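## Task

Pick up the yellow sponge and the foam block from the floor and set both on the coffee table. Afterwards open the gripper and back the robot away. The items must rest there by themselves at the end, not be held up by the robot. If the robot tips over or is left leaning, the task fails.

## Robot and tools

ROBOT. A Hello Robot Stretch 3 with one arm. It has a two-wheel differential base (0.33 m long, 0.34 m wide) that drives forward/back or turns in place but cannot slide sideways. A lift carries the arm up and down a mast, and the arm telescopes out to the robot's RIGHT. To move the gripper forward or back you drive the base. Turns pivot about the point midway between the wheels, 0.05 m behind the front edge. With the arm in and wrist folded, a turn sweeps a 0.28 m radius; an unfolded level wrist reaches past that.

FRAMES. Base frame: origin on the floor between the drive wheels, x forward, y left, z up. hand_pose is reported in it, at the point where closed fingertips meet; with all wrist joints at zero its x axis is up, y back toward the mast, z toward the rear. Odometry frame is the base frame at the start; base_odometry counts wheel turns only (slip counts as travel); heading is positive leftward, -3.142 to 3.142.

execute_actions takes "actions", a list run in order (empty list = just report). Each action may hold "robot", "steps" and "until". steps is an integer 1 to 450 control steps at 30 per second (default 1); {"steps": n} alone simply waits. "robot" is one of: a single command; a list of up to 8 commands run one after another, where an item may be {"pause_s": s} with s at most 15; or {"stop": true}, which brakes everything and clears the queue. A command may contain:
- "base": exactly one key. translate_m is a relative drive in metres from the current spot, forward positive, |value| at most 1. rotate_rad is a relative turn in radians, counter-clockwise (left) positive, |value| at most 3.2. Offsets count from where the base is when that command begins.
- "joints": absolute targets by name; unnamed joints keep their goal. lift_m 0 to 1.1 m (arm height). arm_m 0 to 0.52 m (extension). wrist_yaw_rad -1.345 to 4.42 (0 along the arm, positive swings toward the front, 3.0 folded over the base). wrist_pitch_rad -1.57 to 0.451 (0 level, negative tips fingers down). wrist_roll_rad -2.911 to 2.911 (0 fingers side by side). gripper_m -0.089 to 0.179, larger is wider; the real fingertip gap is smaller by about 0.007 m nearly shut and 0.025 m wide open, and zero below 0.007. head_pan_rad -3.953 to 1.73 (0 forward, positive left, -1.57 looks along the arm). head_tilt_rad -1.53 to 0.419 (negative down).
- "contact_limits": {"arm_m": effort percent 1 to 100}, the effort at which the arm halts; lower is gentler.
A new command overrides at once and discards the rest of an older queue. Any out-of-range value rejects the whole call and nothing runs.

"until" ends an action early. {"robot": {"status": "ended"}} fires when nothing reads moving and no queue runs. Fields can also be tested as [op, value] with ops =, !=, <, <=, >, >= (e.g. "lift_m": [">", 0.3]); status fields take a word or ["!=", "moving"]. {"any": {"status": "ended"}} fires when the first motion or queue finishes.

zoom_image: "camera" is head_camera, nav_camera or wrist_camera; "region" is [x0, y0, x1, y1] in that image's pixels from the top-left, no bigger than 504 by 504. head_camera and nav_camera move with the head pan/tilt; wrist_camera rides on the gripper.

finished_scene: "scene" is the integer of the current scene. It is final; first make sure all motion has ended.

RESULTS. Each shows one instant plus one image per camera. base_status gives progress as (moved of goal). joint_goals and joint_status per joint: moving, done (within tolerance), off_target (resting short, may still push), contact_stop (pushed something, joint goes slack), time_out, stopped, not_commanded, torque_fault (wrist servo off ~10 s, limp). refusals and queue (idle/running/done/dropped/stopped), queue_left. Lines starting refused:, dropped: or replaced: explain problems, counting from 0. on_its_own reports goals the robot changed itself, slack or unpowered joints, and base tilt of 3 degrees or more. lidar_m: 12 distances from the base origin, 30-degree sectors, first straight ahead then counter-clockwise, in a plane 0.17 m up (sees table legs, not tops). wrist_depth_mm and head_depth_mm: 7x7 grids of depths. motor_effort in percent, positive toward higher values, peak in brackets; readings are noisy and biased. base_tilt in degrees, forward and right positive.

SPEED. The base is fast only with the arm stowed (lift_m under 0.30, arm_m under 0.03, wrist_yaw_rad over 2.54); otherwise it crawls at 0.10 m/s and 0.63 rad/s.

GRIPPING. Close to a value below the object's width to hold it; release by opening at least 0.02 wider than where the pads first touched. Readings and done do not prove a grasp. Squeezing too hard makes the stall guard ease off, so items may slip; send a new value to re-squeeze.

AVOID. Folding or unfolding the wrist can strike the mast, base or head unless lift_m is 0.32 to 0.95, wrist_pitch_rad -0.4 and roll near 0; once folded the lift may drop to 0.25. With yaw below -0.4 keep pitch at -0.5 or lower. The robot can topple if the arm presses something solid with the gripper above about 0.45 m, if you push again after a contact_stop, if you drive while gripping or pushing a fixed object, or if it catches furniture (worst reversing). Recover by undoing the last motion in small steps, pulling the gripper free, and lowering lift to about 0.2 if it stays tilted. Avoid drops, slams and hard shoves. Loose objects may occasionally be nudged by outside forces, so verify placement before finishing, and let everything come to rest before ending.

Each tool is called after "Request:" as name(argument=value, ...), one argument or row to a line, values as JSON.

## Session

Request:
execute_actions(
  actions=[],
)

Scene clock: 0.00 s.
robot.base_odometry: x=+0.000 y=+0.000 heading=+0.000 (m, m, rad; robot's odometry frame)
robot.turned_by_wheels: +0.000 (rad since the last result)
robot.turned_by_imu: +0.000 (rad since the last result)
robot.base_tilt: forward=+0.4 right=-1.1 (deg)
robot.lidar_m: 1.67 2.02 1.60 1.53 2.25 2.06 2.24 2.16 1.37 1.55 1.82 1.66
robot.head_depth_mm: 2097 2124 2136 2149 2054 1563 1559 / 2139 2220 2203 2224 2067 1607 1623 / 2129 2288 2276 2297 2005 1676 1673 / 2118 2365 2383 2387 2396 2433 2163 / 2119 2479 2475 2476 2494 2496 2397 / 2107 2573 2573 2607 2606 2624 2415 / 2097 2676 2677 2665 2703 2710 2412
robot.base_status: not_commanded
robot.joint_positions: lift_m=+0.359 arm_m=+0.003 wrist_yaw_rad=+3.037 wrist_pitch_rad=-0.422 wrist_roll_rad=-0.013 gripper_m=+0.037 head_pan_rad=+0.018 head_tilt_rad=+0.002
robot.joint_goals: lift_m=+0.359 arm_m=+0.003 wrist_yaw_rad=+3.037 wrist_pitch_rad=-0.422 wrist_roll_rad=-0.013 gripper_m=+0.037 head_pan_rad=+0.018 head_tilt_rad=+0.002
robot.joint_status: lift_m=not_commanded arm_m=not_commanded wrist_yaw_rad=not_commanded wrist_pitch_rad=not_commanded wrist_roll_rad=not_commanded gripper_m=not_commanded head_pan_rad=not_commanded head_tilt_rad=not_commanded
robot.measured_speeds: translate_m=+0.000 rotate_rad=+0.000 lift_m=+0.000 arm_m=+0.000 wrist_yaw_rad=+0.000 wrist_pitch_rad=+0.000 wrist_roll_rad=+0.000 head_pan_rad=+0.000 head_tilt_rad=+0.000
robot: refusals=0 queue=idle queue_left=0
robot.motor_effort: left_wheel=+0 right_wheel=+0 lift_m=+30 arm_m=+0 wrist_yaw_rad=+1 wrist_pitch_rad=+4 wrist_roll_rad=+0 gripper_m=+0 head_pan_rad=+0 head_tilt_rad=+1 (%)
robot.hand_pose: x=+0.0022 y=+0.0750 z=+0.3708 quat_wxyz=(+0.184, +0.693, +0.113, +0.688) (m; robot's base frame)
robot.wrist_depth_mm: - - - - - - - / - - - - - - - / - - - - - - - / 867 879 - 844 844 812 823 / 728 706 - 696 690 673 669 / 603 591 595 570 560 576 565 / 512 525 - - 497 488 484
pictures: head_camera (sideways: a quarter turn clockwise sets it upright), nav_camera (sideways: a quarter turn counterclockwise sets it upright), wrist_camera
Images, in order (width x height): head_camera 896x504, nav_camera 672x504, wrist_camera 644x364.

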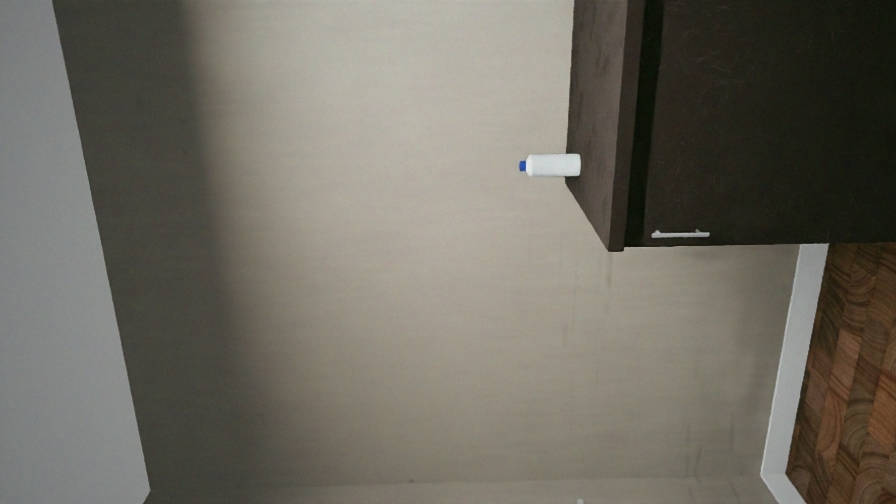

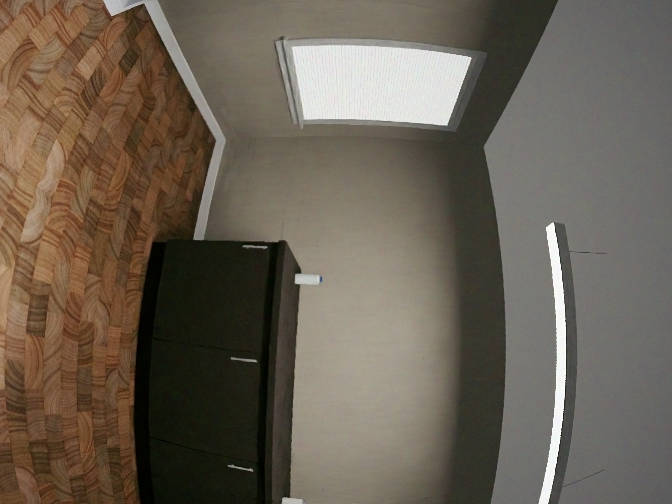

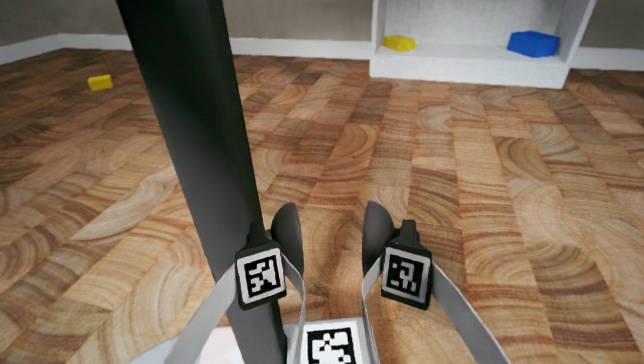

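Request:
execute_actions(
  actions=[
    {"robot":{"joints":{"head_pan_rad":1.7,"head_tilt_rad":-0.7}},"steps":200,"until":{"robot":{"status":"ended"}}},
  ],
)

Request:
execute_actions(
  actions=[
    {"robot":{"joints":{"head_pan_rad":-1.6,"head_tilt_rad":-0.7}},"steps":200,"until":{"robot":{"status":"ended"}}},
  ],
)

Request:
execute_actions(
  actions=[
    {"robot":{"joints":{"head_pan_rad":-3.2,"head_tilt_rad":-0.7}},"steps":200,"until":{"robot":{"status":"ended"}}},
  ],
)

Scene clock: 4.60 s.
robot.base_odometry: x=+0.000 y=+0.000 heading=+0.000 (m, m, rad; robot's odometry frame)
robot.turned_by_wheels: +0.000 (rad since the last result)
robot.turned_by_imu: +0.000 (rad since the last result)
robot.base_tilt: forward=+0.3 right=-0.9 (deg)
robot.lidar_m: 1.67 2.02 1.60 1.53 2.24 2.06 2.24 2.16 1.37 1.54 1.82 1.66
robot.head_depth_mm: 1571 1706 1881 1855 1622 1383 1209 / 1639 1806 2028 1972 1635 1395 1209 / 1704 1906 2154 1967 1631 1389 1214 / 1787 1994 2241 1976 1634 1400 1215 / 1874 2105 2333 1985 1635 1401 1230 / 1959 2207 2432 1996 1662 1432 - / 2052 2326 2533 2059 - - -
robot.base_status: not_commanded
robot.joint_positions: lift_m=+0.359 arm_m=+0.003 wrist_yaw_rad=+3.037 wrist_pitch_rad=-0.422 wrist_roll_rad=-0.013 gripper_m=+0.037 head_pan_rad=+1.693 head_tilt_rad=-0.691
robot.joint_goals: lift_m=+0.359 arm_m=+0.003 wrist_yaw_rad=+3.037 wrist_pitch_rad=-0.422 wrist_roll_rad=-0.013 gripper_m=+0.037 head_pan_rad=+1.700 head_tilt_rad=-0.700
robot.joint_status: lift_m=not_commanded arm_m=not_commanded wrist_yaw_rad=not_commanded wrist_pitch_rad=not_commanded wrist_roll_rad=not_commanded gripper_m=not_commanded head_pan_rad=done head_tilt_rad=done
robot.measured_speeds: translate_m=+0.000 rotate_rad=+0.000 lift_m=+0.000 arm_m=+0.000 wrist_yaw_rad=+0.000 wrist_pitch_rad=+0.000 wrist_roll_rad=+0.000 head_pan_rad=+0.000 head_tilt_rad=+0.000
robot: refusals=0 queue=done queue_left=0
robot.motor_effort: left_wheel=+0(1) right_wheel=+0(0) lift_m=+30(30) arm_m=+0(0) wrist_yaw_rad=+1(1) wrist_pitch_rad=+4(4) wrist_roll_rad=+1(0) gripper_m=-1(0) head_pan_rad=+3(42) head_tilt_rad=-4(28) (%)
robot.hand_pose: x=+0.0022 y=+0.0750 z=+0.3708 quat_wxyz=(+0.184, +0.693, +0.113, +0.688) (m; robot's base frame)
robot.wrist_depth_mm: - - - - - - - / - - - - - - - / - - - - - - - / 883 859 - 843 824 811 801 / 717 717 - 701 708 660 665 / 597 599 594 582 561 577 560 / 517 529 - - 497 497 488
pictures: head_camera (sideways: a quarter turn clockwise sets it upright), nav_camera (sideways: a quarter turn counterclockwise sets it upright), wrist_camera
camera_calibration (this result's frames):
head_camera: T_world_to_cam=[[0.0664426, -0.638774, -0.76652, 1.01773], [-0.990575, -0.134445, 0.026175, -0.0281675], [-0.119775, 0.757557, -0.641687, 0.790527], [0, 0, 0, 1]] pos_world=[-0.000837836, 0.047447, 1.28812]
nav_camera: T_world_to_cam=[[-0.121876, 0.653102, 0.747398, -0.931502], [0.991794, 0.109432, 0.0661033, -0.0348568], [-0.0386173, 0.749321, -0.66108, 0.81726], [0, 0, 0, 1]] pos_world=[-0.0473968, -0.000208786, 1.23878]
wrist_camera: T_world_to_cam=[[0.994497, -0.104147, -0.0113652, 0.00963987], [-0.070744, -0.587571, -0.806074, 0.373269], [0.077272, 0.802442, -0.591706, 0.322079], [0, 0, 0, 1]] pos_world=[-0.00806802, -0.0381242, 0.491568]
Images, in order (width x height): head_camera 896x504, nav_camera 672x504, wrist_camera 644x364.

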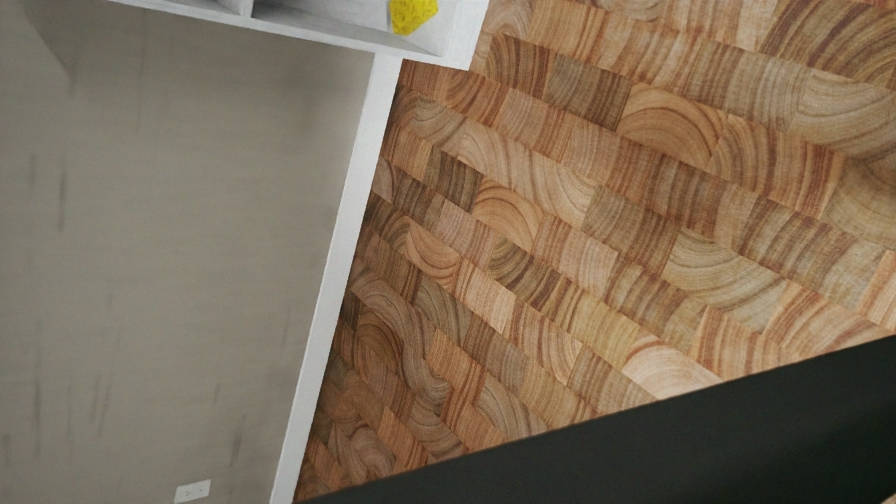

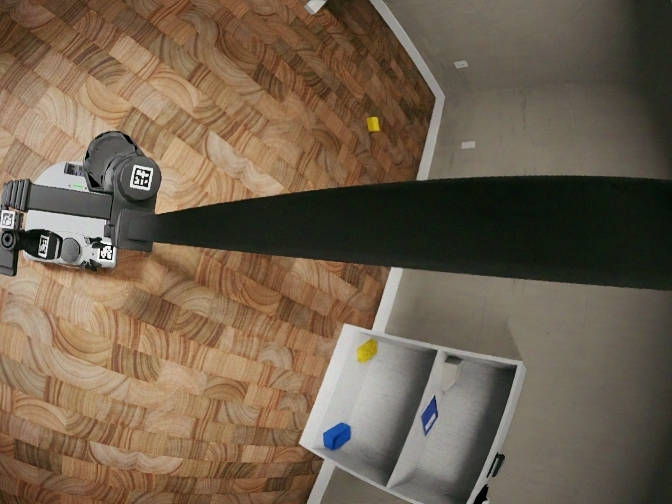

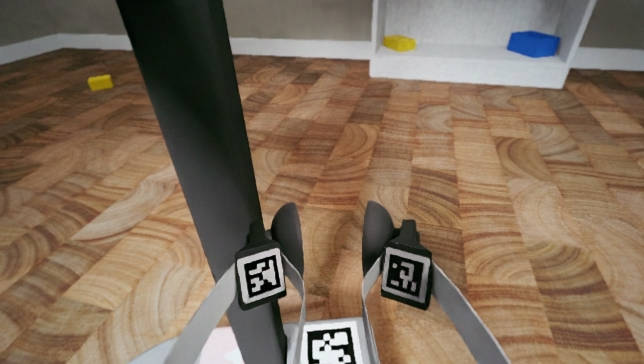

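Scene clock: 6.53 s.
robot.base_odometry: x=+0.000 y=+0.000 heading=+0.000 (m, m, rad; robot's odometry frame)
robot.turned_by_wheels: +0.000 (rad since the last result)
robot.turned_by_imu: +0.000 (rad since the last result)
robot.base_tilt: forward=+0.3 right=-0.9 (deg)
robot.lidar_m: 1.67 2.02 1.60 1.53 2.24 2.06 2.25 2.16 1.37 1.54 1.82 1.66
robot.head_depth_mm: 1659 1835 1605 1784 1623 1381 1204 / 1694 1883 1675 1846 1620 1386 1210 / 1743 1915 1692 1859 1633 1390 1212 / 1795 1972 1760 1907 1641 1393 1209 / 1857 2044 1768 1929 1649 1396 1219 / 1918 2162 2362 1987 1644 1408 1222 / 1963 2240 2440 1999 1648 1408 1225
robot.base_status: not_commanded
robot.joint_positions: lift_m=+0.359 arm_m=+0.003 wrist_yaw_rad=+3.037 wrist_pitch_rad=-0.422 wrist_roll_rad=-0.013 gripper_m=+0.037 head_pan_rad=-1.593 head_tilt_rad=-0.691
robot.joint_goals: lift_m=+0.359 arm_m=+0.003 wrist_yaw_rad=+3.037 wrist_pitch_rad=-0.422 wrist_roll_rad=-0.013 gripper_m=+0.037 head_pan_rad=-1.600 head_tilt_rad=-0.700
robot.joint_status: lift_m=not_commanded arm_m=not_commanded wrist_yaw_rad=not_commanded wrist_pitch_rad=not_commanded wrist_roll_rad=not_commanded gripper_m=not_commanded head_pan_rad=done head_tilt_rad=done
robot.measured_speeds: translate_m=+0.000 rotate_rad=+0.000 lift_m=+0.000 arm_m=+0.000 wrist_yaw_rad=+0.000 wrist_pitch_rad=+0.000 wrist_roll_rad=+0.000 head_pan_rad=+0.000 head_tilt_rad=+0.000
robot: refusals=0 queue=done queue_left=0
robot.motor_effort: left_wheel=+0(0) right_wheel=+0(0) lift_m=+30(30) arm_m=+0(0) wrist_yaw_rad=+0(1) wrist_pitch_rad=+4(4) wrist_roll_rad=+0(1) gripper_m=-1(0) head_pan_rad=-3(42) head_tilt_rad=-3(3) (%)
robot.hand_pose: x=+0.0022 y=+0.0750 z=+0.3708 quat_wxyz=(+0.184, +0.693, +0.113, +0.688) (m; robot's base frame)
robot.wrist_depth_mm: - - - - - - - / - - - - - - - / - - - - - - - / 916 863 - 841 835 829 832 / 719 712 - 687 707 677 654 / 601 588 607 574 559 561 552 / 524 523 - - 504 492 491
pictures: head_camera (sideways: a quarter turn clockwise sets it upright), nav_camera (sideways: a quarter turn counterclockwise sets it upright), wrist_camera
camera_calibration (this result's frames):
head_camera: T_world_to_cam=[[0.0258726, 0.641973, -0.76629, 1.01768], [0.999616, -0.00903692, 0.0261796, -0.0403137], [0.00988169, -0.766674, -0.641961, 0.790092], [0, 0, 0, 1]] pos_world=[0.00616072, -0.0479466, 1.2881]
nav_camera: T_world_to_cam=[[0.0269328, -0.664097, 0.747161, -0.932101], [-0.997235, 0.0339328, 0.0661076, -0.0227292], [-0.0692551, -0.746876, -0.661348, 0.817794], [0, 0, 0, 1]] pos_world=[0.0590741, -0.00744411, 1.23878]
wrist_camera: T_world_to_cam=[[0.994497, -0.104147, -0.0113651, 0.00963979], [-0.070744, -0.587571, -0.806074, 0.373269], [0.0772722, 0.802442, -0.591706, 0.322079], [0, 0, 0, 1]] pos_world=[-0.008068, -0.0381242, 0.491568]
Images, in order (width x height): head_camera 896x504, nav_camera 672x504, wrist_camera 644x364.

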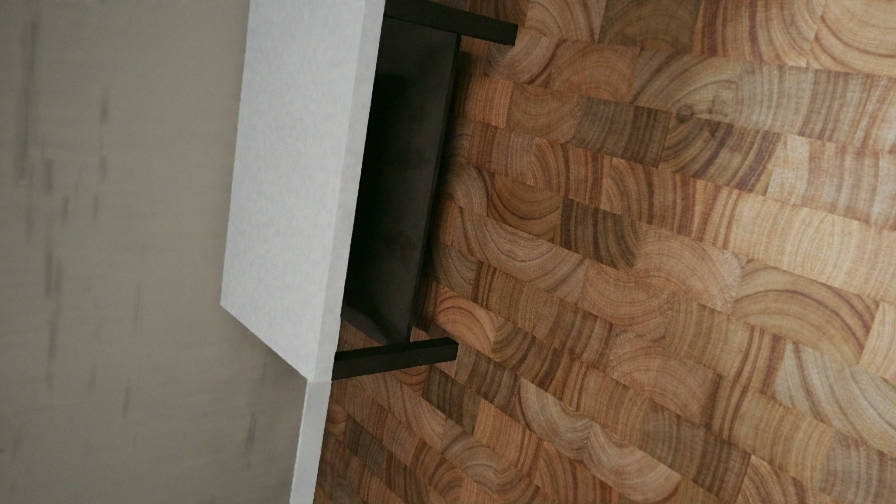

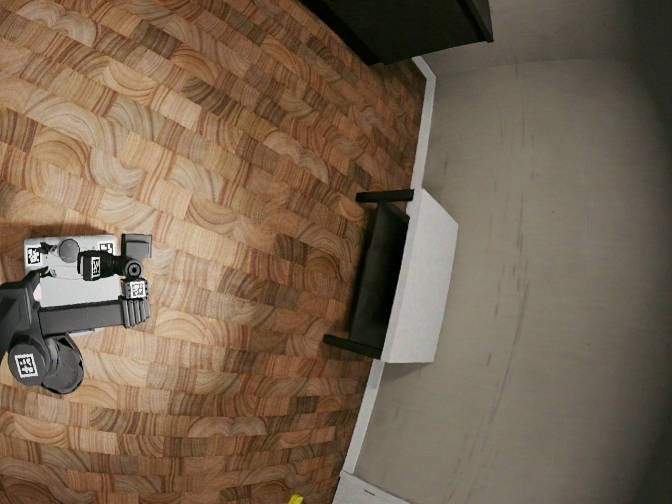

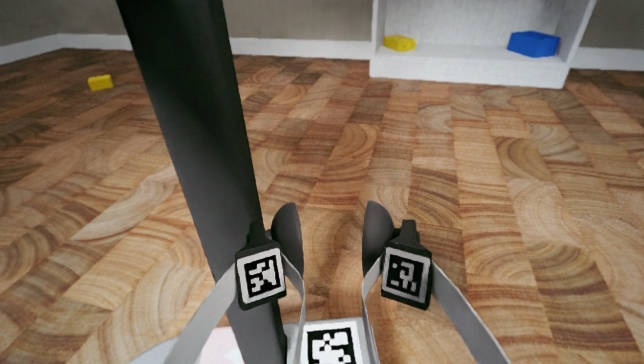

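Scene clock: 7.83 s.
robot.base_odometry: x=+0.000 y=+0.000 heading=+0.000 (m, m, rad; robot's odometry frame)
robot.turned_by_wheels: +0.000 (rad since the last result)
robot.turned_by_imu: +0.000 (rad since the last result)
robot.base_tilt: forward=+0.4 right=-1.0 (deg)
robot.lidar_m: 1.67 2.02 1.60 1.53 2.24 2.06 2.24 2.17 1.38 1.54 1.82 1.66
robot.head_depth_mm: 2061 2355 2456 1954 1618 1381 1205 / 2117 2433 2482 1961 1624 1388 1210 / 2150 2484 2488 1975 1627 1389 1215 / 2203 2593 2511 1974 1636 1391 1217 / 2187 2268 2436 1993 1640 1400 1217 / 2361 2730 2522 1985 1646 1398 1218 / 2485 2811 2542 1999 1651 1414 1226
robot.base_status: not_commanded
robot.joint_positions: lift_m=+0.359 arm_m=+0.003 wrist_yaw_rad=+3.037 wrist_pitch_rad=-0.422 wrist_roll_rad=-0.013 gripper_m=+0.037 head_pan_rad=-3.193 head_tilt_rad=-0.691
robot.joint_goals: lift_m=+0.359 arm_m=+0.003 wrist_yaw_rad=+3.037 wrist_pitch_rad=-0.422 wrist_roll_rad=-0.013 gripper_m=+0.037 head_pan_rad=-3.200 head_tilt_rad=-0.700
robot.joint_status: lift_m=not_commanded arm_m=not_commanded wrist_yaw_rad=not_commanded wrist_pitch_rad=not_commanded wrist_roll_rad=not_commanded gripper_m=not_commanded head_pan_rad=done head_tilt_rad=done
robot.measured_speeds: translate_m=+0.000 rotate_rad=+0.000 lift_m=+0.000 arm_m=+0.000 wrist_yaw_rad=+0.000 wrist_pitch_rad=+0.000 wrist_roll_rad=+0.000 head_pan_rad=+0.000 head_tilt_rad=+0.000
robot: refusals=0 queue=done queue_left=0
robot.motor_effort: left_wheel=+0(0) right_wheel=+0(0) lift_m=+31(31) arm_m=+0(0) wrist_yaw_rad=+1(1) wrist_pitch_rad=+4(4) wrist_roll_rad=+0(0) gripper_m=+0(0) head_pan_rad=-4(42) head_tilt_rad=-3(3) (%)
robot.hand_pose: x=+0.0022 y=+0.0750 z=+0.3708 quat_wxyz=(+0.184, +0.693, +0.113, +0.688) (m; robot's base frame)
robot.wrist_depth_mm: - - - - - - - / - - - - - - - / - - - - - - - / 890 863 - 845 838 821 805 / 720 717 - 689 699 672 671 / 600 602 592 582 556 575 567 / 522 520 - - 499 492 491
pictures: head_camera (sideways: a quarter turn clockwise sets it upright), nav_camera (sideways: a quarter turn counterclockwise sets it upright), wrist_camera
camera_calibration (this result's frames):
head_camera: T_world_to_cam=[[0.640963, -0.0446097, -0.766275, 1.01391], [-0.038225, -0.998926, 0.0261799, -0.0339833], [-0.76662, 0.0125105, -0.641979, 0.794853], [0, 0, 0, 1]] pos_world=[-0.0418276, 0.00133947, 1.2881]
nav_camera: T_world_to_cam=[[-0.664619, -0.00752705, 0.747144, -0.927861], [0.0630385, 0.995819, 0.0661079, -0.0291973], [-0.744518, 0.0910354, -0.661366, 0.821937], [0, 0, 0, 1]] pos_world=[-0.00288634, -0.0527342, 1.23878]
wrist_camera: T_world_to_cam=[[0.994497, -0.104147, -0.0113653, 0.0096399], [-0.0707443, -0.587571, -0.806074, 0.373269], [0.0772722, 0.802442, -0.591706, 0.322079], [0, 0, 0, 1]] pos_world=[-0.00806798, -0.0381242, 0.491568]
Images, in order (width x height): head_camera 896x504, nav_camera 672x504, wrist_camera 644x364.

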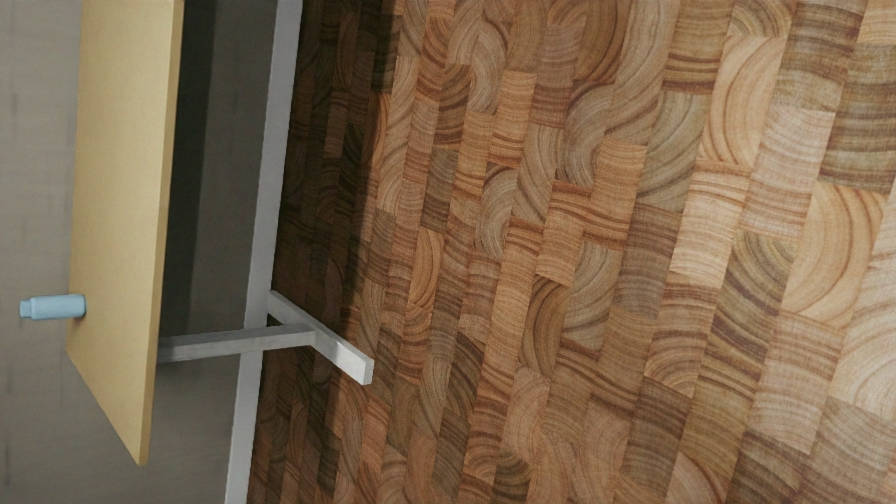

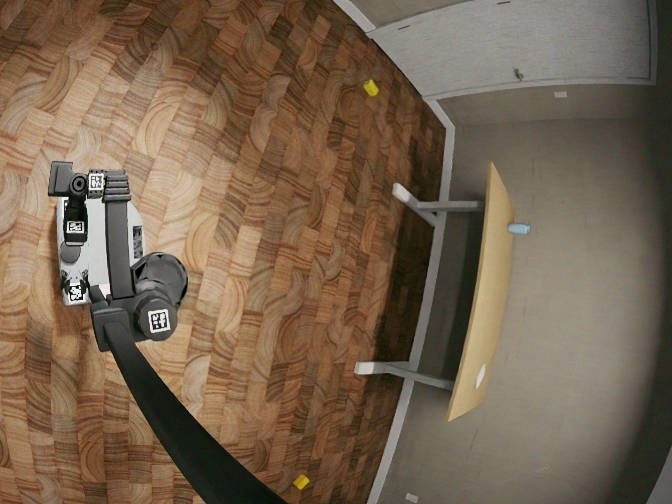

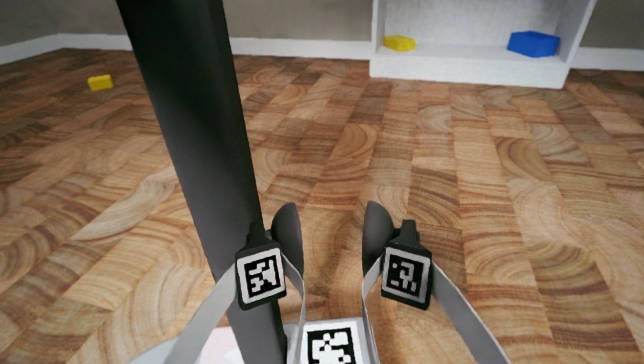

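Request:
execute_actions(
  actions=[
    {"robot":[{"joints":{"lift_m":0.28,"head_pan_rad":-1.9,"head_tilt_rad":-1.0}},{"base":{"rotate_rad":-1.256}},{"base":{"translate_m":-1.0}},{"base":{"translate_m":-0.7}},{"joints":{"lift_m":0.4,"wrist_pitch_rad":-0.4}},{"joints":{"wrist_yaw_rad":0,"arm_m":0.15,"gripper_m":0.17}},{"joints":{"wrist_pitch_rad":-1.5}}],"steps":450,"until":{"robot":{"status":"ended"}}},
    {"steps":450,"until":{"robot":{"status":"ended"}}},
  ],
)

Scene clock: 44.13 s.
robot.base_odometry: x=-0.527 y=+1.616 heading=-1.256 (m, m, rad; robot's odometry frame)
robot.turned_by_wheels: -1.256 (rad since the last result)
robot.turned_by_imu: -1.285 (rad since the last result)
robot.base_tilt: forward=+0.4 right=-1.2 (deg)
robot.lidar_m: 3.26 2.82 0.85 0.60 0.48 0.48 0.52 0.79 1.44 1.41 2.38 2.88
robot.head_depth_mm: 1353 1573 1687 1496 1344 1221 1131 / 1393 1636 1684 1501 1346 1224 - / 1432 1686 1701 1519 1351 1260 - / 1480 1748 1706 1507 1392 1216 - / 1530 1813 1708 1513 1380 1215 1128 / 1585 1848 1713 1518 1364 1236 1134 / 1631 1881 1715 1519 1368 1237 1136
robot.base_status: done (translate_m -0.7000 of -0.7000)
robot.joint_positions: lift_m=+0.400 arm_m=+0.150 wrist_yaw_rad=+0.003 wrist_pitch_rad=-1.493 wrist_roll_rad=-0.013 gripper_m=+0.170 head_pan_rad=-1.907 head_tilt_rad=-0.988
robot.joint_goals: lift_m=+0.400 arm_m=+0.150 wrist_yaw_rad=+0.000 wrist_pitch_rad=-1.500 wrist_roll_rad=-0.013 gripper_m=+0.170 head_pan_rad=-1.900 head_tilt_rad=-1.000
robot.joint_status: lift_m=done arm_m=done wrist_yaw_rad=done wrist_pitch_rad=done wrist_roll_rad=not_commanded gripper_m=done head_pan_rad=done head_tilt_rad=done
robot.measured_speeds: translate_m=+0.000 rotate_rad=+0.000 lift_m=+0.000 arm_m=+0.000 wrist_yaw_rad=+0.000 wrist_pitch_rad=+0.000 wrist_roll_rad=+0.000 head_pan_rad=+0.000 head_tilt_rad=+0.000
robot: refusals=0 queue=done queue_left=0
robot.motor_effort: left_wheel=+2(9) right_wheel=-2(6) lift_m=+33(35) arm_m=+3(1) wrist_yaw_rad=-3(5) wrist_pitch_rad=-1(8) wrist_roll_rad=+1(1) gripper_m=-1(91) head_pan_rad=+3(42) head_tilt_rad=-4(20) (%)
robot.hand_pose: x=-0.0216 y=-0.2905 z=+0.2813 quat_wxyz=(+0.523, +0.484, -0.514, -0.477) (m; robot's base frame)
robot.wrist_depth_mm: 425 425 419 417 414 411 407 / 432 430 425 424 419 421 420 / 441 441 437 431 430 425 427 / 443 446 445 443 438 436 429 / 459 458 457 448 447 447 437 / 469 - 460 - 455 448 447 / 481 471 470 - - 463 466
pictures: head_camera (sideways: a quarter turn clockwise sets it upright), nav_camera (sideways: a quarter turn counterclockwise sets it upright), wrist_camera
camera_calibration (this result's frames):
head_camera: T_world_to_cam=[[0.287367, 0.787724, -0.544896, 0.727602], [0.945302, -0.324921, 0.0288136, -0.0434009], [-0.154351, -0.523372, -0.838008, 1.04604], [0, 0, 0, 1]] pos_world=[-0.00660458, -0.0397845, 1.27431]
nav_camera: T_world_to_cam=[[-0.241824, -0.81892, 0.520473, -0.635093], [-0.944606, 0.321352, 0.0667331, -0.0238388], [-0.221904, -0.475504, -0.851267, 1.06568], [0, 0, 0, 1]] pos_world=[0.0603806, -0.00569183, 1.23932]
wrist_camera: T_world_to_cam=[[-0.999959, 0.00733079, -0.00535735, -0.0182469], [0.00655129, 0.991053, 0.133307, 0.280721], [0.00628667, 0.133267, -0.99106, 0.48067], [0, 0, 0, 1]] pos_world=[-0.0231071, -0.342133, 0.438853]
Images, in order (width x height): head_camera 896x504, nav_camera 672x504, wrist_camera 644x364.

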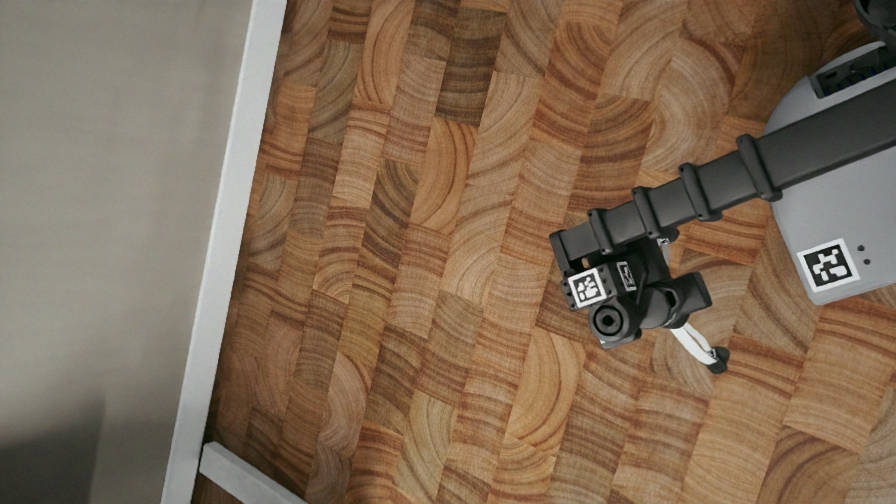

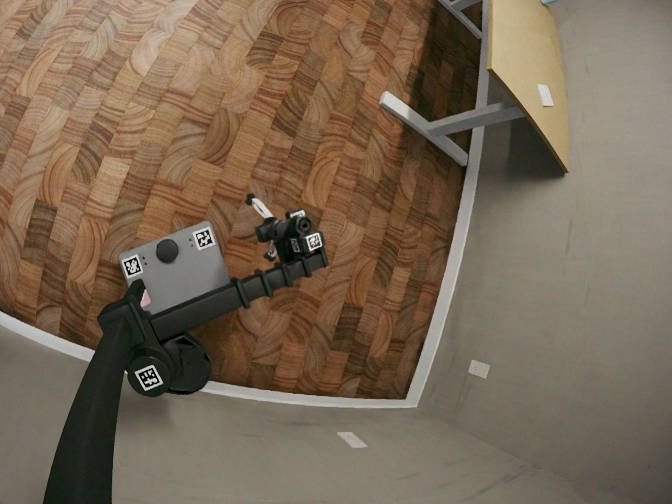

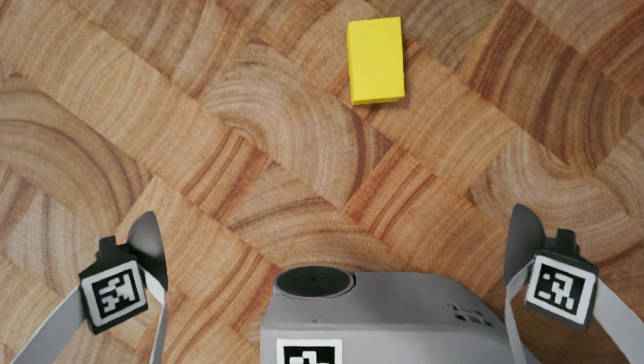

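Request:
execute_actions(
  actions=[
    {"robot":{"base":{"translate_m":-0.058},"joints":{"lift_m":0.2,"arm_m":0.295}},"steps":450,"until":{"robot":{"status":"ended"}}},
  ],
)

Scene clock: 51.13 s.
robot.base_odometry: x=-0.545 y=+1.672 heading=-1.256 (m, m, rad; robot's odometry frame)
robot.turned_by_wheels: +0.000 (rad since the last result)
robot.turned_by_imu: +0.000 (rad since the last result)
robot.base_tilt: forward=+0.3 right=-1.0 (deg)
robot.lidar_m: 3.30 2.87 0.88 0.55 0.44 0.43 0.47 0.72 1.40 1.42 2.33 2.93
robot.head_depth_mm: 1319 1532 1678 1497 1348 1222 1133 / 1356 1591 1692 1495 1346 1226 - / 1392 1642 1703 1506 1355 1241 - / 1440 1696 1698 1507 1371 1213 - / 1495 1779 1711 1517 1411 1230 1127 / 1536 1838 1709 1517 1369 1235 1132 / 1593 1867 1718 1523 1364 1237 1134
robot.base_status: done (translate_m -0.0580 of -0.0580)
robot.joint_positions: lift_m=+0.200 arm_m=+0.295 wrist_yaw_rad=+0.002 wrist_pitch_rad=-1.495 wrist_roll_rad=-0.013 gripper_m=+0.170 head_pan_rad=-1.907 head_tilt_rad=-0.988
robot.joint_goals: lift_m=+0.200 arm_m=+0.295 wrist_yaw_rad=+0.000 wrist_pitch_rad=-1.500 wrist_roll_rad=-0.013 gripper_m=+0.170 head_pan_rad=-1.900 head_tilt_rad=-1.000
robot.joint_status: lift_m=done arm_m=done wrist_yaw_rad=done wrist_pitch_rad=done wrist_roll_rad=not_commanded gripper_m=done head_pan_rad=done head_tilt_rad=done
robot.measured_speeds: translate_m=+0.000 rotate_rad=+0.000 lift_m=+0.000 arm_m=+0.000 wrist_yaw_rad=+0.000 wrist_pitch_rad=+0.000 wrist_roll_rad=+0.000 head_pan_rad=+0.000 head_tilt_rad=+0.000
robot: refusals=0 queue=done queue_left=0
robot.motor_effort: left_wheel=+2(4) right_wheel=-2(5) lift_m=+28(34) arm_m=+3(7) wrist_yaw_rad=-2(5) wrist_pitch_rad=-1(2) wrist_roll_rad=+0(1) gripper_m=+0(0) head_pan_rad=+3(2) head_tilt_rad=-4(5) (%)
robot.hand_pose: x=-0.0216 y=-0.4352 z=+0.0815 quat_wxyz=(+0.523, +0.484, -0.514, -0.477) (m; robot's base frame)
robot.wrist_depth_mm: 232 229 228 228 226 224 223 / 235 234 233 231 229 228 225 / 239 239 236 233 235 233 229 / 244 245 241 194 239 236 237 / 249 247 245 198 241 242 239 / 254 - 251 203 249 246 242 / 261 259 257 253 251 250 248
pictures: head_camera (sideways: a quarter turn clockwise sets it upright), nav_camera (sideways: a quarter turn counterclockwise sets it upright), wrist_camera
camera_calibration (this result's frames):
head_camera: T_world_to_cam=[[0.287367, 0.787724, -0.544896, 0.727602], [0.945302, -0.324921, 0.0288136, -0.0434009], [-0.154351, -0.523372, -0.838008, 1.04604], [0, 0, 0, 1]] pos_world=[-0.00660459, -0.0397845, 1.27431]
nav_camera: T_world_to_cam=[[-0.241824, -0.818919, 0.520473, -0.635093], [-0.944606, 0.321352, 0.0667331, -0.0238388], [-0.221904, -0.475504, -0.851267, 1.06568], [0, 0, 0, 1]] pos_world=[0.0603806, -0.00569183, 1.23932]
wrist_camera: T_world_to_cam=[[-0.999949, 0.00852399, -0.00534305, -0.0177342], [0.00772701, 0.990862, 0.134657, 0.450538], [0.00644204, 0.134609, -0.990878, 0.30254], [0, 0, 0, 1]] pos_world=[-0.0231636, -0.486994, 0.239017]
Images, in order (width x height): head_camera 896x504, nav_camera 672x504, wrist_camera 644x364.

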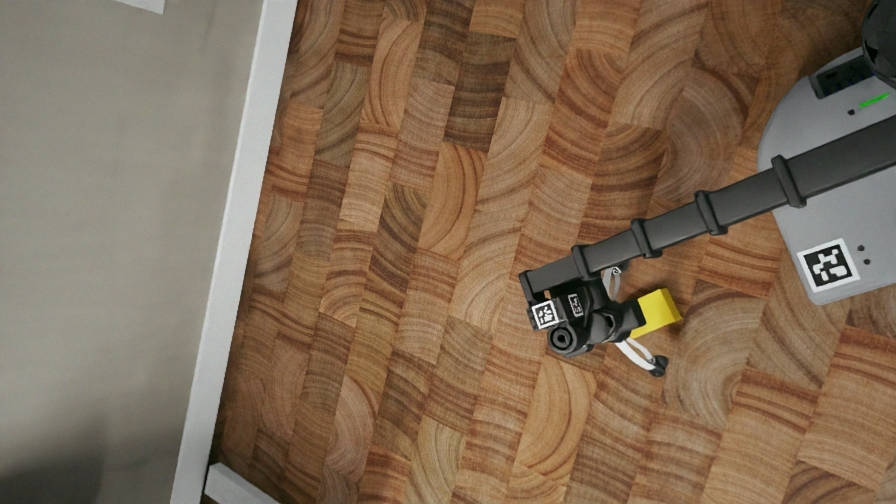

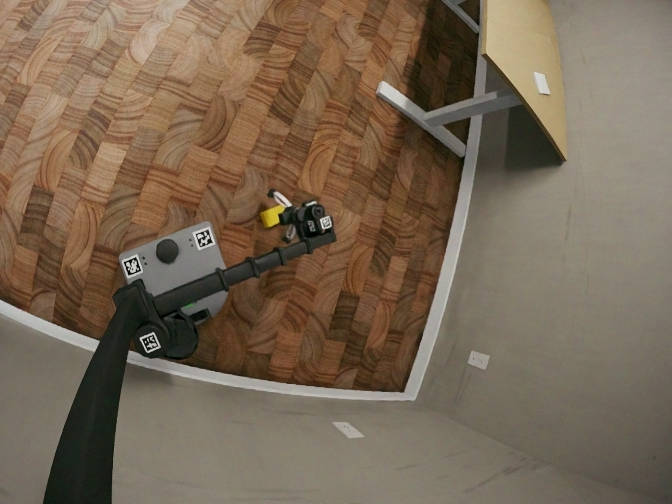

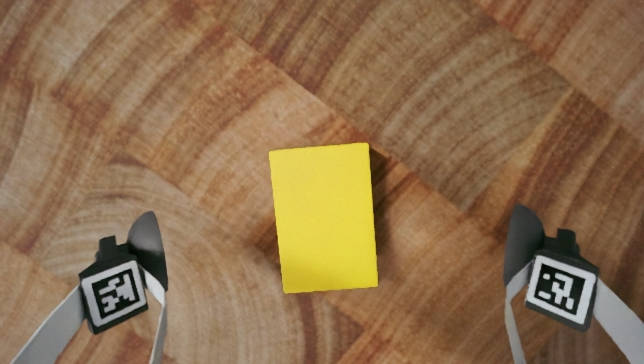

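Request:
execute_actions(
  actions=[
    {"robot":[{"joints":{"lift_m":0.145,"gripper_m":0.12}},{"joints":{"gripper_m":0.01}},{"joints":{"lift_m":0.25}}],"steps":450,"until":{"robot":{"status":"ended"}}},
  ],
)

Scene clock: 58.17 s.
robot.base_odometry: x=-0.545 y=+1.672 heading=-1.256 (m, m, rad; robot's odometry frame)
robot.turned_by_wheels: +0.000 (rad since the last result)
robot.turned_by_imu: +0.000 (rad since the last result)
robot.base_tilt: forward=+0.3 right=-1.0 (deg)
robot.lidar_m: 3.31 2.87 0.88 0.55 0.44 0.43 0.47 0.72 1.40 1.42 2.33 2.94
robot.head_depth_mm: 1321 1534 1671 1498 1347 1221 1132 / 1357 1589 1694 1501 1349 1226 - / 1400 1646 1694 1505 1348 1242 - / 1441 1713 1708 1515 1359 1216 - / 1484 1775 1710 1514 - 1216 1126 / 1530 1839 1721 1517 1360 1234 1130 / 1591 1856 1719 1523 1368 1238 1131
robot.base_status: done (translate_m -0.0580 of -0.0580)
robot.joint_positions: lift_m=+0.250 arm_m=+0.295 wrist_yaw_rad=+0.002 wrist_pitch_rad=-1.495 wrist_roll_rad=-0.013 gripper_m=+0.011 head_pan_rad=-1.907 head_tilt_rad=-0.988
robot.joint_goals: lift_m=+0.250 arm_m=+0.295 wrist_yaw_rad=+0.000 wrist_pitch_rad=-1.500 wrist_roll_rad=-0.013 gripper_m=+0.010 head_pan_rad=-1.900 head_tilt_rad=-1.000
robot.joint_status: lift_m=done arm_m=done wrist_yaw_rad=done wrist_pitch_rad=done wrist_roll_rad=not_commanded gripper_m=done head_pan_rad=done head_tilt_rad=done
robot.measured_speeds: translate_m=+0.000 rotate_rad=+0.000 lift_m=+0.000 arm_m=+0.000 wrist_yaw_rad=+0.000 wrist_pitch_rad=+0.000 wrist_roll_rad=+0.000 head_pan_rad=+0.000 head_tilt_rad=+0.000
robot: refusals=0 queue=done queue_left=0
robot.motor_effort: left_wheel=+3(2) right_wheel=-2(2) lift_m=+34(36) arm_m=+3(3) wrist_yaw_rad=-2(2) wrist_pitch_rad=-1(1) wrist_roll_rad=+1(0) gripper_m=-19(98) head_pan_rad=+2(3) head_tilt_rad=-4(4) (%)
robot.hand_pose: x=-0.0216 y=-0.4351 z=+0.1313 quat_wxyz=(+0.523, +0.484, -0.514, -0.477) (m; robot's base frame)
robot.wrist_depth_mm: 278 279 275 274 274 271 267 / 286 282 282 281 275 276 274 / 290 287 288 281 281 281 277 / 297 293 292 136 285 287 285 / 301 301 299 138 139 291 292 / 306 308 303 141 140 295 295 / 314 315 310 144 303 302 301
pictures: head_camera (sideways: a quarter turn clockwise sets it upright), nav_camera (sideways: a quarter turn counterclockwise sets it upright), wrist_camera
camera_calibration (this result's frames):
head_camera: T_world_to_cam=[[0.287367, 0.787724, -0.544896, 0.727602], [0.945302, -0.324921, 0.0288136, -0.0434009], [-0.154351, -0.523372, -0.838008, 1.04604], [0, 0, 0, 1]] pos_world=[-0.00660459, -0.0397845, 1.27431]
nav_camera: T_world_to_cam=[[-0.241824, -0.818919, 0.520473, -0.635093], [-0.944606, 0.321352, 0.0667331, -0.0238388], [-0.221904, -0.475504, -0.851267, 1.06568], [0, 0, 0, 1]] pos_world=[0.0603806, -0.00569184, 1.23932]
wrist_camera: T_world_to_cam=[[-0.999949, 0.00852582, -0.00534015, -0.0174686], [0.00772744, 0.990825, 0.13493, 0.44372], [0.00644155, 0.134882, -0.990841, 0.351955], [0, 0, 0, 1]] pos_world=[-0.0231637, -0.486972, 0.288767]
Images, in order (width x height): head_camera 896x504, nav_camera 672x504, wrist_camera 644x364.

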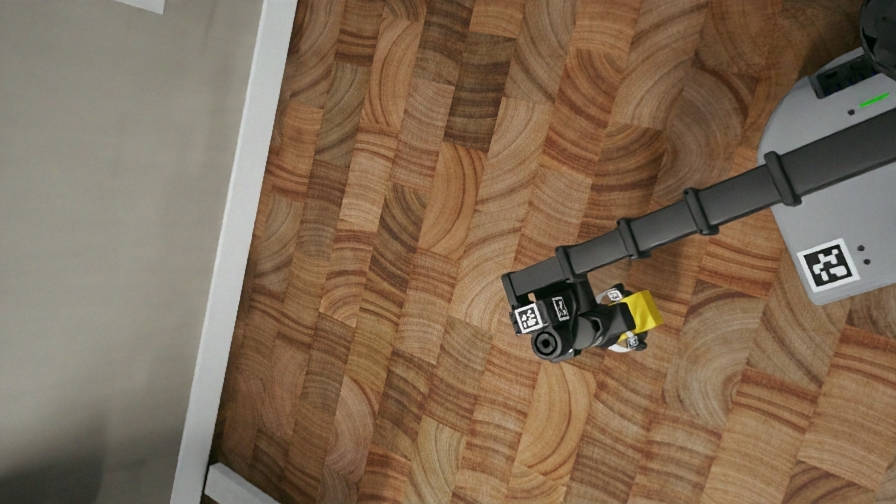

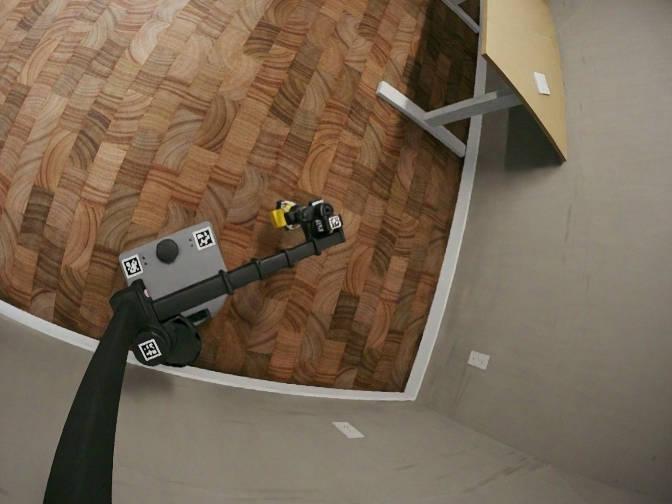

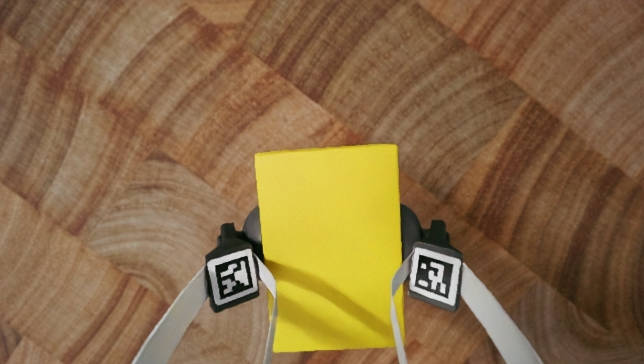

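Request:
execute_actions(
  actions=[
    {"robot":[{"base":{"rotate_rad":-0.118},"joints":{"lift_m":0.29,"wrist_pitch_rad":-0.4,"wrist_yaw_rad":2.7,"arm_m":0.005,"head_pan_rad":0,"head_tilt_rad":-0.7}},{"base":{"translate_m":1.0}}],"steps":450,"until":{"robot":{"translate_m":[">",0.8]}}},
    {"robot":{"base":{"translate_m":1.0}},"steps":450,"until":{"robot":{"translate_m":[">",0.8]}}},
    {"robot":{"base":{"translate_m":1.0}},"steps":450,"until":{"robot":{"status":"ended"}}},
  ],
)

Scene clock: 80.73 s.
robot.base_odometry: x=-0.034 y=-0.888 heading=-1.374 (m, m, rad; robot's odometry frame)
robot.turned_by_wheels: -0.118 (rad since the last result)
robot.turned_by_imu: -0.112 (rad since the last result)
robot.base_tilt: forward=+0.4 right=-1.2 (deg)
robot.lidar_m: 0.68 1.61 1.37 1.44 2.03 2.36 2.79 2.59 2.32 1.53 0.62 1.10
robot.head_depth_mm: 948 1044 1166 1242 1050 896 1122 / 992 1100 1237 1260 1050 935 1164 / 1045 1158 1317 1268 1054 961 1210 / 1100 1235 1404 1306 1054 1247 1206 / 1160 1304 1508 1763 1059 1276 1212 / 1228 1392 1624 1849 1632 1393 1214 / 1305 1492 1752 1935 1632 1397 1217
robot.base_status: done (translate_m +1.0000 of +1.0000)
robot.joint_positions: lift_m=+0.290 arm_m=+0.005 wrist_yaw_rad=+2.697 wrist_pitch_rad=-0.423 wrist_roll_rad=-0.013 gripper_m=+0.011 head_pan_rad=-0.007 head_tilt_rad=-0.704
robot.joint_goals: lift_m=+0.290 arm_m=+0.005 wrist_yaw_rad=+2.700 wrist_pitch_rad=-0.400 wrist_roll_rad=-0.013 gripper_m=+0.010 head_pan_rad=+0.000 head_tilt_rad=-0.700
robot.joint_status: lift_m=done arm_m=done wrist_yaw_rad=done wrist_pitch_rad=done wrist_roll_rad=not_commanded gripper_m=done head_pan_rad=done head_tilt_rad=done
robot.measured_speeds: translate_m=+0.000 rotate_rad=+0.000 lift_m=+0.000 arm_m=+0.000 wrist_yaw_rad=+0.000 wrist_pitch_rad=+0.000 wrist_roll_rad=+0.000 head_pan_rad=+0.000 head_tilt_rad=+0.000
robot: refusals=0 queue=done queue_left=0
robot.motor_effort: left_wheel=+1(9) right_wheel=-1(5) lift_m=+33(34) arm_m=-3(5) wrist_yaw_rad=+3(6) wrist_pitch_rad=+8(9) wrist_roll_rad=+0(0) gripper_m=-19(19) head_pan_rad=+2(42) head_tilt_rad=+1(16) (%)
robot.hand_pose: x=+0.0749 y=+0.0518 z=+0.3015 quat_wxyz=(+0.298, +0.703, -0.005, +0.646) (m; robot's base frame)
robot.wrist_depth_mm: - - - - - - - / - - - - - - - / - 984 951 929 911 900 895 / - 737 708 135 694 705 668 / - 611 603 139 138 574 568 / - 511 - 141 140 489 484 / 447 - - 144 418 421 421
pictures: head_camera (sideways: a quarter turn clockwise sets it upright), nav_camera (sideways: a quarter turn counterclockwise sets it upright), wrist_camera
camera_calibration (this result's frames):
head_camera: T_world_to_cam=[[-0.651765, 0.0162884, -0.758246, 1.01133], [-0.00565895, 0.999637, 0.0263382, -0.0343875], [0.7584, 0.0214572, -0.651436, 0.797851], [0, 0, 0, 1]] pos_world=[0.0538651, 0.0007824, 1.28749]
nav_camera: T_world_to_cam=[[0.672854, 0.0368451, 0.738857, -0.925219], [-0.0181209, -0.997638, 0.0662519, -0.0288887], [0.739554, -0.0579666, -0.670597, 0.824891], [0, 0, 0, 1]] pos_world=[0.0119622, 0.0530854, 1.23869]
wrist_camera: T_world_to_cam=[[0.903013, -0.429462, -0.0113917, -0.0422335], [-0.262801, -0.531217, -0.805447, 0.320147], [0.339857, 0.730323, -0.592559, 0.278434], [0, 0, 0, 1]] pos_world=[0.0276446, -0.0514168, 0.422368]
Images, in order (width x height): head_camera 896x504, nav_camera 672x504, wrist_camera 644x364.

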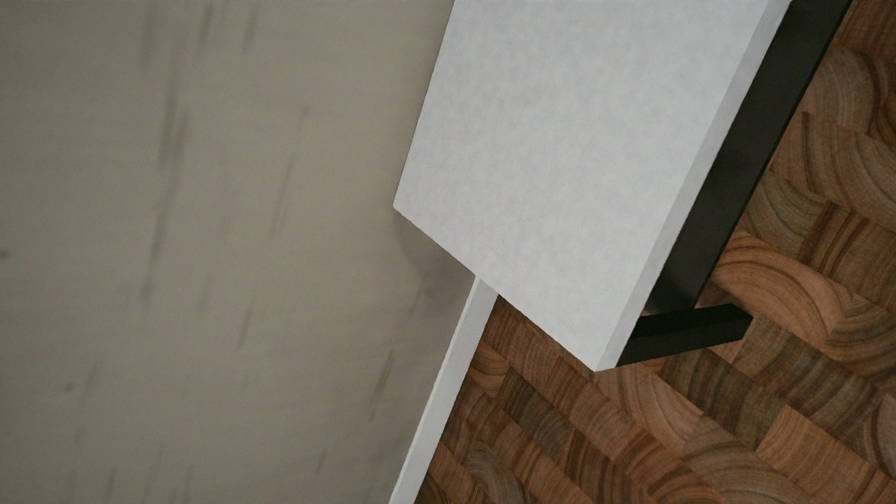

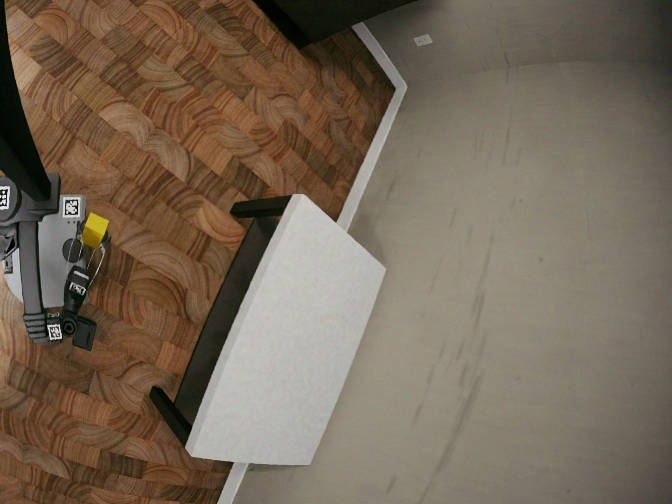

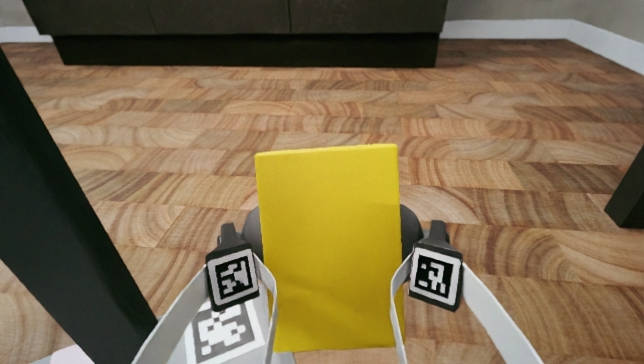

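Request:
execute_actions(
  actions=[
    {"robot":{"base":{"translate_m":0.07},"joints":{"lift_m":0.66,"head_pan_rad":-1.57,"head_tilt_rad":-0.9}},"steps":100,"until":{"robot":{"base_status":"done"}}},
    {"robot":{"base":{"rotate_rad":1.04},"joints":{"wrist_yaw_rad":0,"wrist_pitch_rad":-1.5}},"steps":300,"until":{"robot":{"lift_m":[">",0.64],"base_status":"done"}}},
    {"robot":{"joints":{"arm_m":0.48}},"steps":450,"until":{"robot":{"status":"ended"}}},
  ],
)

Scene clock: 96.83 s.
robot.base_odometry: x=-0.020 y=-0.956 heading=-0.334 (m, m, rad; robot's odometry frame)
robot.turned_by_wheels: +1.040 (rad since the last result)
robot.turned_by_imu: +1.061 (rad since the last result)
robot.base_tilt: forward=+0.4 right=-0.9 (deg)
robot.lidar_m: 1.34 1.40 1.97 2.42 2.85 2.65 2.36 1.45 0.60 1.04 0.62 0.65
robot.head_depth_mm: 953 1101 1208 1046 949 - - / 954 1104 1210 - 946 1242 1142 / 955 1079 1167 1029 942 1244 1154 / 956 1106 1213 998 941 1246 1142 / 954 1106 1215 1056 944 1249 1146 / 955 1105 1215 1062 942 1255 1146 / 954 1106 1214 1065 947 1237 1152
robot.base_status: done (rotate_rad +1.0399 of +1.0400)
robot.joint_positions: lift_m=+0.660 arm_m=+0.480 wrist_yaw_rad=+0.001 wrist_pitch_rad=-1.495 wrist_roll_rad=-0.014 gripper_m=+0.011 head_pan_rad=-1.563 head_tilt_rad=-0.889
robot.joint_goals: lift_m=+0.660 arm_m=+0.480 wrist_yaw_rad=+0.000 wrist_pitch_rad=-1.500 wrist_roll_rad=-0.014 gripper_m=+0.010 head_pan_rad=-1.570 head_tilt_rad=-0.900
robot.joint_status: lift_m=done arm_m=done wrist_yaw_rad=done wrist_pitch_rad=done wrist_roll_rad=not_commanded gripper_m=done head_pan_rad=done head_tilt_rad=done
robot.measured_speeds: translate_m=+0.000 rotate_rad=+0.000 lift_m=+0.000 arm_m=+0.000 wrist_yaw_rad=+0.000 wrist_pitch_rad=+0.000 wrist_roll_rad=+0.000 head_pan_rad=+0.000 head_tilt_rad=+0.000
robot: refusals=0 queue=done queue_left=0
robot.motor_effort: left_wheel=-2(8) right_wheel=+2(4) lift_m=+33(35) arm_m=+3(3) wrist_yaw_rad=-3(6) wrist_pitch_rad=-1(8) wrist_roll_rad=+1(0) gripper_m=-18(19) head_pan_rad=-2(42) head_tilt_rad=-4(14) (%)
robot.hand_pose: x=-0.0216 y=-0.6202 z=+0.5413 quat_wxyz=(+0.523, +0.484, -0.514, -0.477) (m; robot's base frame)
robot.wrist_depth_mm: 241 238 236 236 234 234 230 / 245 242 243 241 238 236 234 / 249 248 246 244 242 242 240 / 256 253 251 136 248 247 244 / 259 258 256 138 138 250 248 / 266 263 260 141 140 256 253 / 270 269 264 144 261 260 258
pictures: head_camera (sideways: a quarter turn clockwise sets it upright), nav_camera (sideways: a quarter turn counterclockwise sets it upright), wrist_camera
camera_calibration (this result's frames):
head_camera: T_world_to_cam=[[0.00577407, 0.780562, -0.625052, 0.833749], [0.999487, 0.0151951, 0.0282086, -0.0429474], [0.0315163, -0.624894, -0.780073, 0.969584], [0, 0, 0, 1]] pos_world=[0.00755355, -0.0442531, 1.27869]
nav_camera: T_world_to_cam=[[0.0476318, -0.796942, 0.602175, -0.743298], [-0.997701, -0.00886833, 0.067181, -0.0241067], [-0.0481991, -0.603991, -0.795533, 0.992172], [0, 0, 0, 1]] pos_world=[0.0591751, 0.00668361, 1.23852]
wrist_camera: T_world_to_cam=[[-0.999947, 0.00885777, -0.00532935, -0.0134987], [0.00805973, 0.990862, 0.134637, 0.571957], [0.00647323, 0.134587, -0.990881, 0.783003], [0, 0, 0, 1]] pos_world=[-0.0231764, -0.671993, 0.698784]
Images, in order (width x height): head_camera 896x504, nav_camera 672x504, wrist_camera 644x364.

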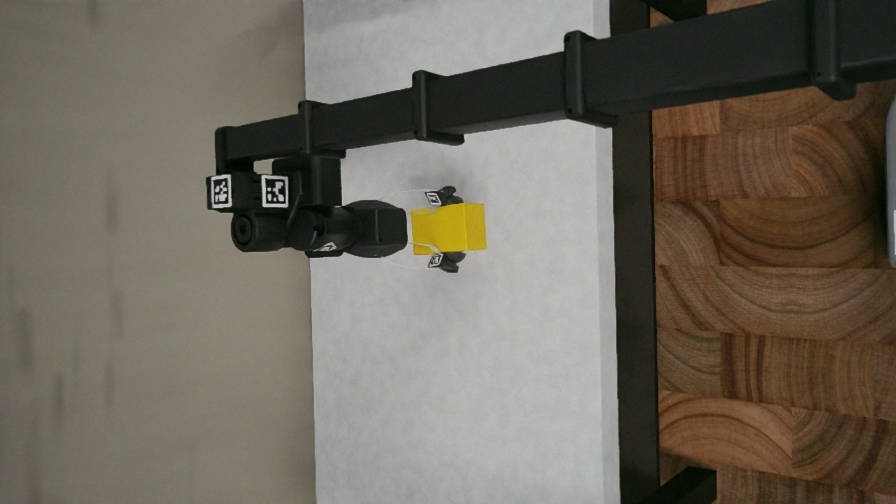

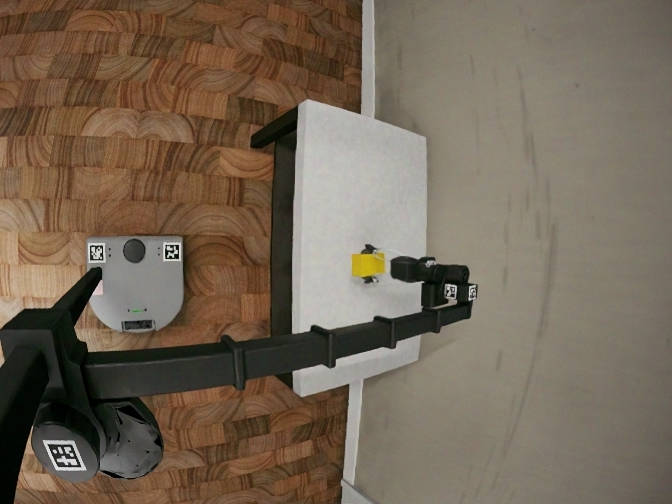

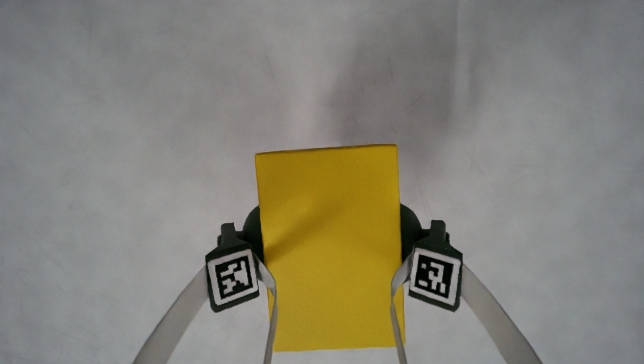

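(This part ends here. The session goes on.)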